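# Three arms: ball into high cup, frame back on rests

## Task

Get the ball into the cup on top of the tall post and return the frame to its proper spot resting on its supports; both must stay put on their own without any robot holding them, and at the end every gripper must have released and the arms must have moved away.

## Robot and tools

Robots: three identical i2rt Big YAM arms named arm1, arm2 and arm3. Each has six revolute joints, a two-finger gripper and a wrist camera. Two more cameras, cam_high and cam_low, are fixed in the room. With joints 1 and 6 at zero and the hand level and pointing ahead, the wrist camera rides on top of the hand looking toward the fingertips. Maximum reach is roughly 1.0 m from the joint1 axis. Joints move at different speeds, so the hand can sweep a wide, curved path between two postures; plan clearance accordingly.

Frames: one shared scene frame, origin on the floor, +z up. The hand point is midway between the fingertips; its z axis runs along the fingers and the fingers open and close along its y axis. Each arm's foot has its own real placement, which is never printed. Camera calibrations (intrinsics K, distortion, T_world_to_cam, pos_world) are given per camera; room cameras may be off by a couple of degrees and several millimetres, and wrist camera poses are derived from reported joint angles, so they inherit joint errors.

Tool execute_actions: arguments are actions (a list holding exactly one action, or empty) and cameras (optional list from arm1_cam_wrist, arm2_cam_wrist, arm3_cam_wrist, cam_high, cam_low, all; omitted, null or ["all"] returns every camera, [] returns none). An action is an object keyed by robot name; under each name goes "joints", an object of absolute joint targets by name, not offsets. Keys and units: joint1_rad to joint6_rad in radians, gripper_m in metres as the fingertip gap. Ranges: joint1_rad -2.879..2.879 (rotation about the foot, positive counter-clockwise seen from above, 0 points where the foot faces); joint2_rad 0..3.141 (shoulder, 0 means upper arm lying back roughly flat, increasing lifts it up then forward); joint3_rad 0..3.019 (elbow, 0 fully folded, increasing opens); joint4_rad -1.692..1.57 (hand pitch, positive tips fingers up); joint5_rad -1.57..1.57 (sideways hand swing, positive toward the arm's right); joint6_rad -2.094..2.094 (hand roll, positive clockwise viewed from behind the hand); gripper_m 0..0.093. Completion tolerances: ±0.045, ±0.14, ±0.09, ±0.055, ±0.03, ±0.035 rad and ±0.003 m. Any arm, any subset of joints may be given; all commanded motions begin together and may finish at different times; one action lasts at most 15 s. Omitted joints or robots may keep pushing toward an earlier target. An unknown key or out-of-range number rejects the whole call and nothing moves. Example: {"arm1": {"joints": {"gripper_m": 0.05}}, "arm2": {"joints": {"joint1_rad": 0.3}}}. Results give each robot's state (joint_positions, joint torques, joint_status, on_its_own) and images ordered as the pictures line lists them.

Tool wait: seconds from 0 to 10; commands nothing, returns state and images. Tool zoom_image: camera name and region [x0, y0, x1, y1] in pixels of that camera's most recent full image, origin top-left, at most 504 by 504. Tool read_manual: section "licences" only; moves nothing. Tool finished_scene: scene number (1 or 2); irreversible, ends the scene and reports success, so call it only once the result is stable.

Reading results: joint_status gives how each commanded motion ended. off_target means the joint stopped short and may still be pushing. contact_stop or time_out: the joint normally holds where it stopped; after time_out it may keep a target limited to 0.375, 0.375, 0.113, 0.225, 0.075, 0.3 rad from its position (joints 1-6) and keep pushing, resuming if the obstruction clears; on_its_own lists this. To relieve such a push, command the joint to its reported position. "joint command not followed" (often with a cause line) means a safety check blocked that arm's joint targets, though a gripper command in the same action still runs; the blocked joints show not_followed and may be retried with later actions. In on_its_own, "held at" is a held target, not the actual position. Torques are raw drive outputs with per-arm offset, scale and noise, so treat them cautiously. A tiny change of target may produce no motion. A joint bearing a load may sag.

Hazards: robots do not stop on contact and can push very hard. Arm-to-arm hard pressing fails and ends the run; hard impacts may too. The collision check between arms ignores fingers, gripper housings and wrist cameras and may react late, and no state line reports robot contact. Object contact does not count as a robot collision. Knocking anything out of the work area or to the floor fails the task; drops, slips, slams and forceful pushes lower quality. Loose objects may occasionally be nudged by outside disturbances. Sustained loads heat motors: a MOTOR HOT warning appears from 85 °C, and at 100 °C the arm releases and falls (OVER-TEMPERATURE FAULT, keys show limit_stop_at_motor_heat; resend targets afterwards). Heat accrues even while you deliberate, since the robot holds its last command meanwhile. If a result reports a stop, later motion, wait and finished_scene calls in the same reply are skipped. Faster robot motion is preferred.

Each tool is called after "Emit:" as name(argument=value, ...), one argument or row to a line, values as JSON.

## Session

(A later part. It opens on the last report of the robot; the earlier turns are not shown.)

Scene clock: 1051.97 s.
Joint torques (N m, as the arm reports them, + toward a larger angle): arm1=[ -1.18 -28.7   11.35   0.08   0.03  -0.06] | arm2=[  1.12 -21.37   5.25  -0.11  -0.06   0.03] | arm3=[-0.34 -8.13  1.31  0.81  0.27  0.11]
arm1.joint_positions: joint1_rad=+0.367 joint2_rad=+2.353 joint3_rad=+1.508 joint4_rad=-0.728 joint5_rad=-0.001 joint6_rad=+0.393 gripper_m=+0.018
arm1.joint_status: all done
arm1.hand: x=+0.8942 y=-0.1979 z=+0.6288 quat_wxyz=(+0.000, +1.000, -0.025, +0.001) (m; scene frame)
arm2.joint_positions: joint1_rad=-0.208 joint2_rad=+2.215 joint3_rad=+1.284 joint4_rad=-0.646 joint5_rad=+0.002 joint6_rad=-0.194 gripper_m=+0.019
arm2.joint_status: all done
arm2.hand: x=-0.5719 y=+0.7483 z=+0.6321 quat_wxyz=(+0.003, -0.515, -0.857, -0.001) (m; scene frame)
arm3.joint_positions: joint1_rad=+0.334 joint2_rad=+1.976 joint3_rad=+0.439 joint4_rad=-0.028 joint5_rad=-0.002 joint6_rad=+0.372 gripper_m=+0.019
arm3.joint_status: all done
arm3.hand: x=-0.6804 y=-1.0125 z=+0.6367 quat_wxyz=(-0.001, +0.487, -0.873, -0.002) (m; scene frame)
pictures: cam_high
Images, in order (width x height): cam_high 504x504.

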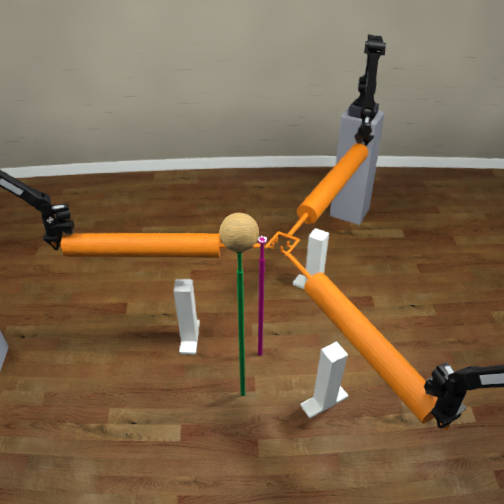

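Emit:
execute_actions(
  actions=[
    {"arm1": {"joints": {"joint1_rad": 0.371, "joint2_rad": 2.5045, "joint3_rad": 1.618, "joint4_rad": -0.618, "joint6_rad": 0.393}}, "arm2": {"joints": {"joint1_rad": -0.214, "joint2_rad": 2.373, "joint3_rad": 1.371, "joint4_rad": -0.498, "joint6_rad": -0.196}}, "arm3": {"joints": {"joint1_rad": 0.332, "joint2_rad": 2.3655, "joint3_rad": 0.543, "joint4_rad": 0.2695, "joint6_rad": 0.370}}},
  ],
  cameras=["cam_high"],
)

Scene clock: 1073.23 s.
Joint torques (N m, as the arm reports them, + toward a larger angle): arm1=[ -0.91 -28.2    9.93   0.13  -0.1   -0.08] | arm2=[  0.65 -21.63   7.13  -0.11  -0.06  -0.01] | arm3=[-0.82 -9.61 -1.77  0.55  0.23  0.05]
arm1.joint_positions: joint1_rad=+0.365 joint2_rad=+2.530 joint3_rad=+1.574 joint4_rad=-0.618 joint5_rad=+0.001 joint6_rad=+0.392 gripper_m=+0.018
arm1.joint_status: all done
arm1.hand: x=+0.8934 y=-0.1965 z=+0.5433 quat_wxyz=(-0.001, +1.000, -0.026, +0.001) (m; scene frame)
arm2.joint_positions: joint1_rad=-0.208 joint2_rad=+2.404 joint3_rad=+1.333 joint4_rad=-0.503 joint5_rad=+0.002 joint6_rad=-0.194 gripper_m=+0.019
arm2.joint_status: all done
arm2.hand: x=-0.5719 y=+0.7485 z=+0.5459 quat_wxyz=(+0.002, -0.515, -0.857, -0.001) (m; scene frame)
arm3.joint_positions: joint1_rad=+0.334 joint2_rad=+2.359 joint3_rad=+0.543 joint4_rad=+0.254 joint5_rad=-0.002 joint6_rad=+0.372 gripper_m=+0.019
arm3.joint_status: all done
arm3.hand: x=-0.6803 y=-1.0128 z=+0.5455 quat_wxyz=(-0.002, +0.487, -0.873, -0.003) (m; scene frame)
pictures: cam_high
Images, in order (width x height): cam_high 504x504.

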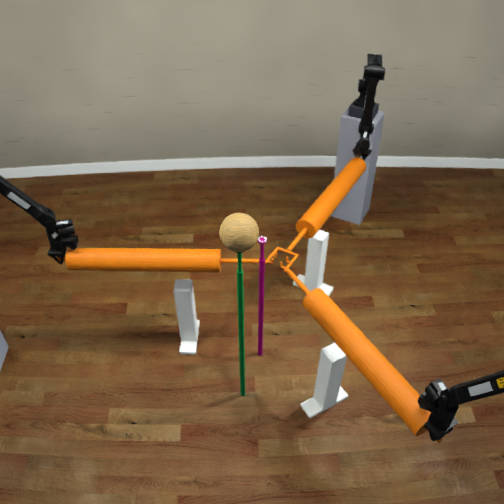

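Emit:
execute_actions(
  actions=[
    {"arm1": {"joints": {"joint1_rad": 0.378, "joint2_rad": 2.6835, "joint3_rad": 1.7244, "joint4_rad": -0.547}}, "arm2": {"joints": {"joint1_rad": -0.220, "joint2_rad": 2.558, "joint3_rad": 1.464, "joint4_rad": -0.402}}, "arm3": {"joints": {"joint1_rad": 0.330, "joint2_rad": 2.650, "joint3_rad": 0.681, "joint4_rad": 0.400}}},
  ],
  cameras=["cam_high"],
)

Scene clock: 1104.13 s.
Joint torques (N m, as the arm reports them, + toward a larger angle): arm1=[ -0.76 -29.11   9.1    0.2   -0.19  -0.07] | arm2=[  0.25 -22.05   5.91   0.19   0.12  -0.02] | arm3=[ -0.98 -10.29  -3.27   0.43   0.19   0.07]
arm1.joint_positions: joint1_rad=+0.370 joint2_rad=+2.707 joint3_rad=+1.684 joint4_rad=-0.550 joint5_rad=+0.003 joint6_rad=+0.397 gripper_m=+0.018
arm1.joint_status: all done
arm1.hand: x=+0.8923 y=-0.1998 z=+0.4655 quat_wxyz=(-0.002, +1.000, -0.025, +0.000) (m; scene frame)
arm2.joint_positions: joint1_rad=-0.212 joint2_rad=+2.588 joint3_rad=+1.430 joint4_rad=-0.411 joint5_rad=-0.002 joint6_rad=-0.194 gripper_m=+0.019
arm2.joint_status: all done
arm2.hand: x=-0.5722 y=+0.7447 z=+0.4682 quat_wxyz=(-0.001, -0.517, -0.856, +0.000) (m; scene frame)
arm3.joint_positions: joint1_rad=+0.334 joint2_rad=+2.641 joint3_rad=+0.688 joint4_rad=+0.387 joint5_rad=-0.001 joint6_rad=+0.372 gripper_m=+0.019
arm3.joint_status: all done
arm3.hand: x=-0.6805 y=-1.0153 z=+0.4648 quat_wxyz=(-0.001, +0.487, -0.873, -0.001) (m; scene frame)
pictures: cam_high
Images, in order (width x height): cam_high 504x504.

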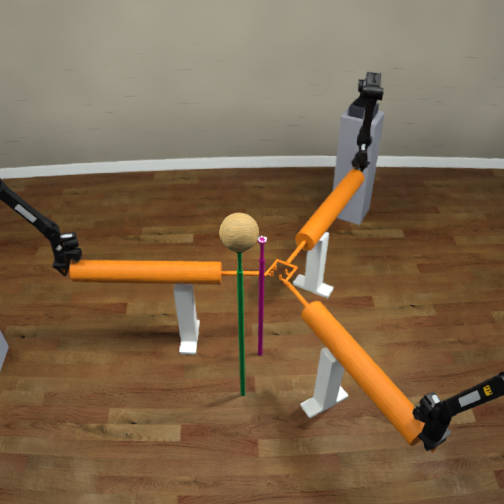

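Emit:
execute_actions(
  actions=[
    {"arm1": {"joints": {"joint1_rad": 0.370, "joint2_rad": 2.760, "joint3_rad": 1.777, "joint4_rad": -0.526}}, "arm2": {"joints": {"joint1_rad": -0.212, "joint2_rad": 2.636, "joint3_rad": 1.507, "joint4_rad": -0.374}}, "arm3": {"joints": {"joint1_rad": 0.333, "joint2_rad": 2.744, "joint3_rad": 0.745, "joint4_rad": 0.429}}},
  ],
  cameras=["cam_high", "cam_low"],
)

Scene clock: 1115.37 s.
Joint torques (N m, as the arm reports them, + toward a larger angle): arm1=[ -0.83 -27.94   9.3    0.46  -0.09  -0.11] | arm2=[  1.56 -21.08   5.96   0.36   0.05  -0.04] | arm3=[ -0.98 -10.38  -3.53   0.26   0.26   0.07]
arm1.joint_positions: joint1_rad=+0.370 joint2_rad=+2.767 joint3_rad=+1.732 joint4_rad=-0.539 joint5_rad=+0.001 joint6_rad=+0.397 gripper_m=+0.018
arm1.joint_status: all done
arm1.hand: x=+0.8916 y=-0.2004 z=+0.4405 quat_wxyz=(-0.001, +1.000, -0.025, +0.001) (m; scene frame)
arm2.joint_positions: joint1_rad=-0.212 joint2_rad=+2.651 joint3_rad=+1.471 joint4_rad=-0.390 joint5_rad=-0.002 joint6_rad=-0.194 gripper_m=+0.019
arm2.joint_status: all done
arm2.hand: x=-0.5722 y=+0.7444 z=+0.4420 quat_wxyz=(-0.001, -0.517, -0.856, +0.000) (m; scene frame)
arm3.joint_positions: joint1_rad=+0.334 joint2_rad=+2.735 joint3_rad=+0.752 joint4_rad=+0.420 joint5_rad=-0.002 joint6_rad=+0.372 gripper_m=+0.019
arm3.joint_status: all done
arm3.hand: x=-0.6807 y=-1.0158 z=+0.4345 quat_wxyz=(-0.001, +0.487, -0.873, -0.002) (m; scene frame)
pictures: cam_high, cam_low
Images, in order (width x height): cam_high 504x504, cam_low 504x504.

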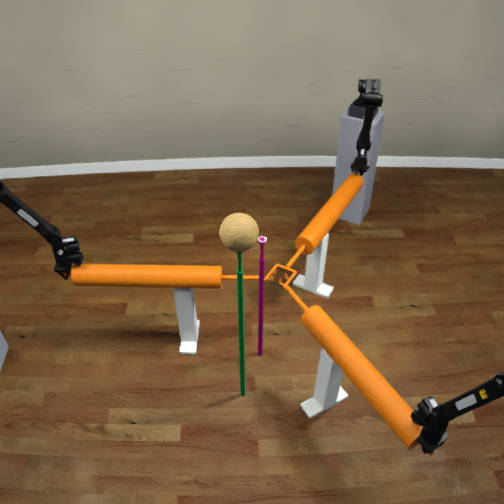

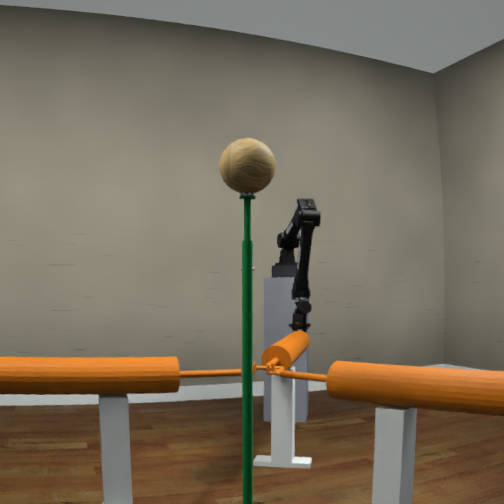

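Emit:
execute_actions(
  actions=[
    {"arm1": {"joints": {"joint2_rad": 2.790, "joint3_rad": 1.775, "joint4_rad": -0.522}}, "arm2": {"joints": {"joint2_rad": 2.660, "joint3_rad": 1.503, "joint4_rad": -0.372}}, "arm3": {"joints": {"joint2_rad": 2.738, "joint3_rad": 0.748, "joint4_rad": 0.422}}},
  ],
  cameras=[],
)

Scene clock: 1124.13 s.
Joint torques (N m, as the arm reports them, + toward a larger angle): arm1=[ -1.64 -25.73   8.59   0.67  -0.12  -0.09] | arm2=[  0.6  -19.72   5.41   0.32   0.06  -0.05] | arm3=[ -0.83 -10.61  -3.41   0.13   0.24   0.04]
arm1.joint_positions: joint1_rad=+0.370 joint2_rad=+2.778 joint3_rad=+1.738 joint4_rad=-0.533 joint5_rad=+0.001 joint6_rad=+0.397 gripper_m=+0.018
arm1.joint_status: all done
arm1.hand: x=+0.8921 y=-0.2002 z=+0.4353 quat_wxyz=(-0.001, +1.000, -0.025, +0.001) (m; scene frame)
arm2.joint_positions: joint1_rad=-0.212 joint2_rad=+2.658 joint3_rad=+1.474 joint4_rad=-0.386 joint5_rad=-0.002 joint6_rad=-0.194 gripper_m=+0.019
arm2.joint_status: all done
arm2.hand: x=-0.5724 y=+0.7450 z=+0.4391 quat_wxyz=(-0.001, -0.517, -0.856, +0.000) (m; scene frame)
arm3.joint_positions: joint1_rad=+0.334 joint2_rad=+2.735 joint3_rad=+0.752 joint4_rad=+0.420 joint5_rad=-0.002 joint6_rad=+0.372 gripper_m=+0.019
arm3.joint_status: all done
arm3.hand: x=-0.6807 y=-1.0158 z=+0.4345 quat_wxyz=(-0.001, +0.487, -0.873, -0.002) (m; scene frame)
pictures: none
No camera images: the call's "cameras" was empty. Leave "cameras" out to get every camera's image.

Emit:
execute_actions(
  actions=[
    {"arm1": {"joints": {"joint2_rad": 2.785, "joint3_rad": 1.740, "joint4_rad": -0.533, "joint6_rad": 0.397, "gripper_m": 0.07}}, "arm2": {"joints": {"joint2_rad": 2.660, "joint3_rad": 1.476, "joint4_rad": -0.386, "joint6_rad": -0.194, "gripper_m": 0.07}}, "arm3": {"joints": {"joint2_rad": 2.738, "joint3_rad": 0.752, "joint4_rad": 0.420, "joint6_rad": 0.372, "gripper_m": 0.07}}},
  ],
)

Scene clock: 1130.83 s.
Joint torques (N m, as the arm reports them, + toward a larger angle): arm1=[ -1.69 -27.03   5.35   0.16  -0.1   -0.04] | arm2=[  0.58 -19.52   3.12  -0.17   0.07  -0.02] | arm3=[ -0.8  -10.38  -3.06  -0.05   0.22   0.09]
arm1.joint_positions: joint1_rad=+0.370 joint2_rad=+2.778 joint3_rad=+1.738 joint4_rad=-0.533 joint5_rad=+0.001 joint6_rad=+0.397 gripper_m=+0.070
arm1.joint_status: all done
arm1.hand: x=+0.8921 y=-0.2002 z=+0.4353 quat_wxyz=(-0.001, +1.000, -0.025, +0.001) (m; scene frame)
arm2.joint_positions: joint1_rad=-0.212 joint2_rad=+2.658 joint3_rad=+1.474 joint4_rad=-0.386 joint5_rad=-0.002 joint6_rad=-0.194 gripper_m=+0.070
arm2.joint_status: all done
arm2.hand: x=-0.5724 y=+0.7450 z=+0.4391 quat_wxyz=(-0.001, -0.517, -0.856, +0.000) (m; scene frame)
arm3.joint_positions: joint1_rad=+0.334 joint2_rad=+2.735 joint3_rad=+0.752 joint4_rad=+0.420 joint5_rad=-0.002 joint6_rad=+0.372 gripper_m=+0.070
arm3.joint_status: all done
arm3.hand: x=-0.6807 y=-1.0158 z=+0.4345 quat_wxyz=(-0.001, +0.487, -0.873, -0.002) (m; scene frame)
pictures: arm1_cam_wrist, arm2_cam_wrist, arm3_cam_wrist, cam_high, cam_low
camera_calibration (this result's frames):
arm1_cam_wrist: T_world_to_cam=[[0.0454923, 0.998912, -0.0102812, 0.16329], [0.827954, -0.031944, 0.559886, -0.980759], [0.558948, -0.0339828, -0.828506, -0.0236916], [0, 0, 0, 1]] pos_world=[0.817837, -0.195246, 0.531163]
arm2_cam_wrist: T_world_to_cam=[[-0.888232, -0.459204, -0.0132725, -0.159616], [-0.381311, 0.720836, 0.578789, -1.00457], [-0.256215, 0.51916, -0.815369, -0.0502249], [0, 0, 0, 1]] pos_world=[-0.537698, 0.67691, 0.538365]
arm3_cam_wrist: T_world_to_cam=[[0.855235, -0.518201, 0.00630108, 0.0509082], [-0.421101, -0.687792, 0.591284, -1.24088], [-0.30207, -0.50834, -0.806439, -0.251504], [0, 0, 0, 1]] pos_world=[-0.642047, -0.954938, 0.53057]
Images, in order (width x height): arm1_cam_wrist 504x504, arm2_cam_wrist 504x504, arm3_cam_wrist 504x504, cam_high 504x504, cam_low 504x504.

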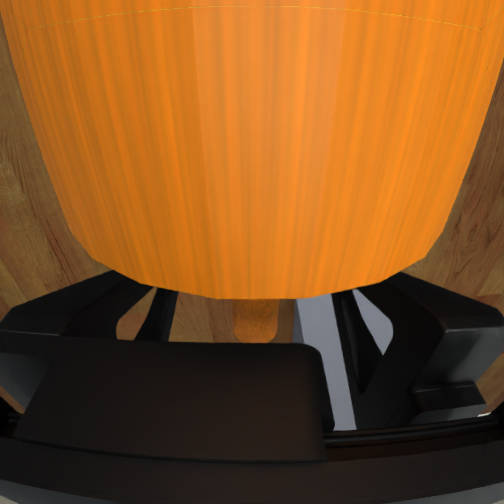

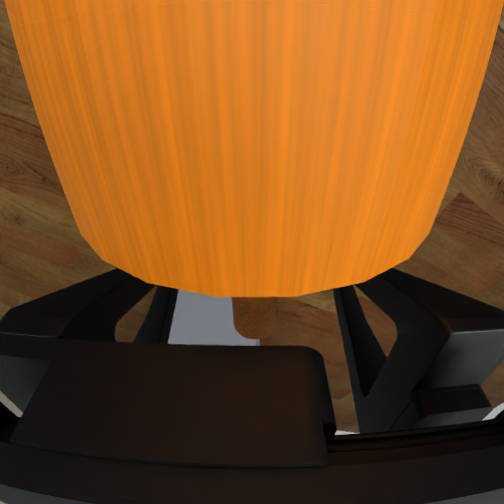

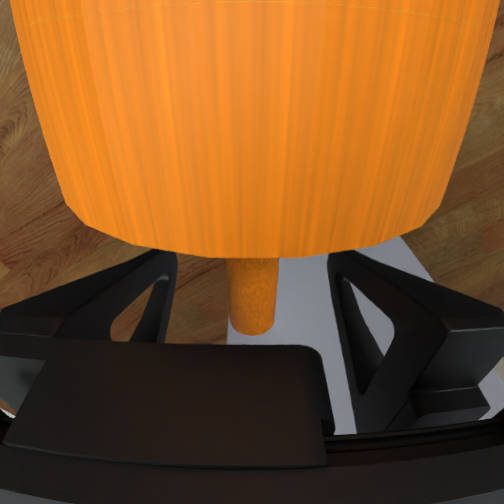

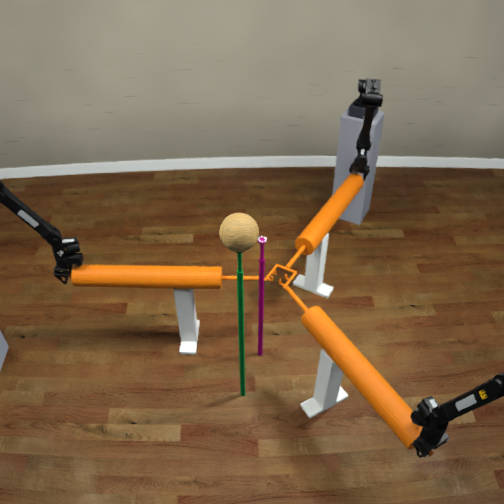

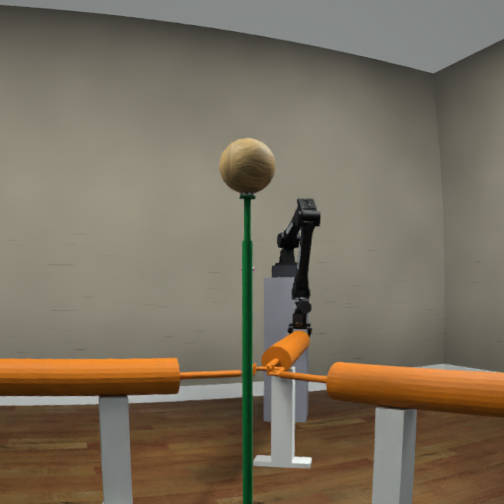

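Emit:
execute_actions(
  actions=[
    {"arm1": {"joints": {"joint2_rad": 2.52, "joint3_rad": 1.535, "joint4_rad": -0.63}}, "arm2": {"joints": {"joint2_rad": 2.39, "joint3_rad": 1.295, "joint4_rad": -0.51}}, "arm3": {"joints": {"joint2_rad": 2.355, "joint3_rad": 0.505, "joint4_rad": 0.25}}},
  ],
  cameras=["cam_high"],
)

Scene clock: 1142.57 s.
Joint torques (N m, as the arm reports them, + toward a larger angle): arm1=[ -1.73 -23.23   4.99  -0.04  -0.14  -0.03] | arm2=[  1.63 -17.92   3.72  -0.3    0.09   0.  ] | arm3=[-1.01 -9.13 -2.24 -0.42  0.25  0.09]
arm1.joint_positions: joint1_rad=+0.370 joint2_rad=+2.487 joint3_rad=+1.544 joint4_rad=-0.624 joint5_rad=+0.001 joint6_rad=+0.397 gripper_m=+0.070
arm1.joint_status: all done
arm1.hand: x=+0.8957 y=-0.1990 z=+0.5612 quat_wxyz=(+0.000, +1.000, -0.025, -0.002) (m; scene frame)
arm2.joint_positions: joint1_rad=-0.212 joint2_rad=+2.372 joint3_rad=+1.295 joint4_rad=-0.503 joint5_rad=-0.002 joint6_rad=-0.194 gripper_m=+0.070
arm2.joint_status: all done
arm2.hand: x=-0.5762 y=+0.7578 z=+0.5550 quat_wxyz=(+0.003, -0.517, -0.856, -0.004) (m; scene frame)
arm3.joint_positions: joint1_rad=+0.334 joint2_rad=+2.351 joint3_rad=+0.507 joint4_rad=+0.258 joint5_rad=-0.002 joint6_rad=+0.372 gripper_m=+0.070
arm3.joint_status: all done
arm3.hand: x=-0.6836 y=-1.0307 z=+0.5507 quat_wxyz=(+0.006, +0.487, -0.873, +0.007) (m; scene frame)
pictures: cam_high
Images, in order (width x height): cam_high 504x504.

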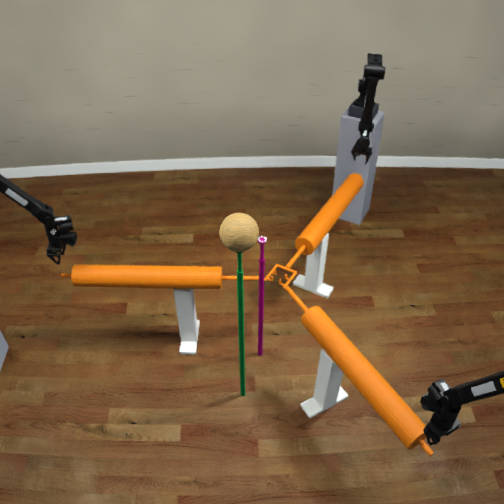

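Emit:
execute_actions(
  actions=[
    {"arm1": {"joints": {"joint2_rad": 1.6, "joint3_rad": 1.0, "joint4_rad": -0.9}}, "arm2": {"joints": {"joint2_rad": 1.6, "joint3_rad": 1.0, "joint4_rad": -0.9}}, "arm3": {"joints": {"joint2_rad": 1.4, "joint3_rad": 0.6, "joint4_rad": -0.6}}},
  ],
  cameras=["cam_high", "cam_low"],
)

Scene clock: 1150.70 s.
Joint torques (N m, as the arm reports them, + toward a larger angle): arm1=[ -1.51 -13.93   7.75   0.03  -0.11  -0.09] | arm2=[  0.81 -11.91   7.17  -0.41   0.07  -0.02] | arm3=[-0.85 -7.61  6.02 -0.28  0.24  0.06]
arm1.joint_positions: joint1_rad=+0.370 joint2_rad=+1.582 joint3_rad=+1.016 joint4_rad=-0.892 joint5_rad=+0.001 joint6_rad=+0.397 gripper_m=+0.070
arm1.joint_status: all done
arm1.hand: x=+1.0320 y=-0.1499 z=+0.8683 quat_wxyz=(+0.020, +0.998, -0.025, -0.053) (m; scene frame)
arm2.joint_positions: joint1_rad=-0.212 joint2_rad=+1.592 joint3_rad=+1.002 joint4_rad=-0.887 joint5_rad=-0.002 joint6_rad=-0.194 gripper_m=+0.070
arm2.joint_status: all done
arm2.hand: x=-0.5997 y=+0.8360 z=+0.8424 quat_wxyz=(-0.035, -0.516, -0.855, +0.031) (m; scene frame)
arm3.joint_positions: joint1_rad=+0.334 joint2_rad=+1.404 joint3_rad=+0.602 joint4_rad=-0.587 joint5_rad=-0.002 joint6_rad=+0.372 gripper_m=+0.070
arm3.joint_status: all done
arm3.hand: x=-0.6645 y=-0.9251 z=+0.8114 quat_wxyz=(-0.057, +0.486, -0.870, -0.069) (m; scene frame)
pictures: cam_high, cam_low
Images, in order (width x height): cam_high 504x504, cam_low 504x504.

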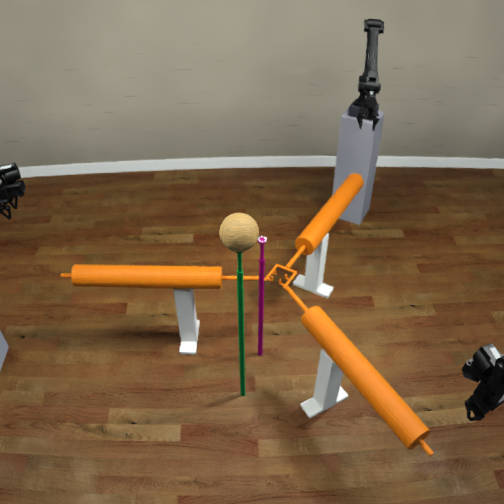

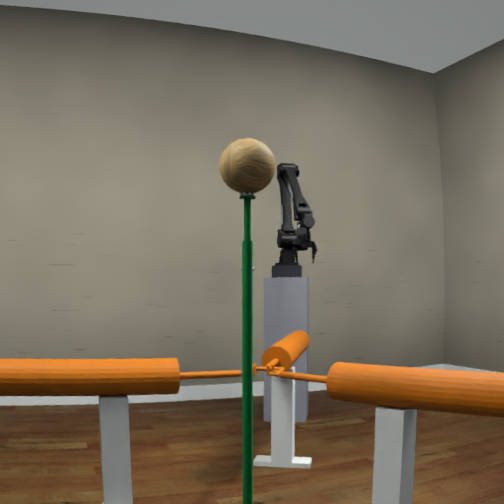

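The ball is in the high post's cup, the frame is back on its rests, and all three arms are clear.

Emit:
finished_scene(
  scene=2,
)

The scene is finished: the task was done.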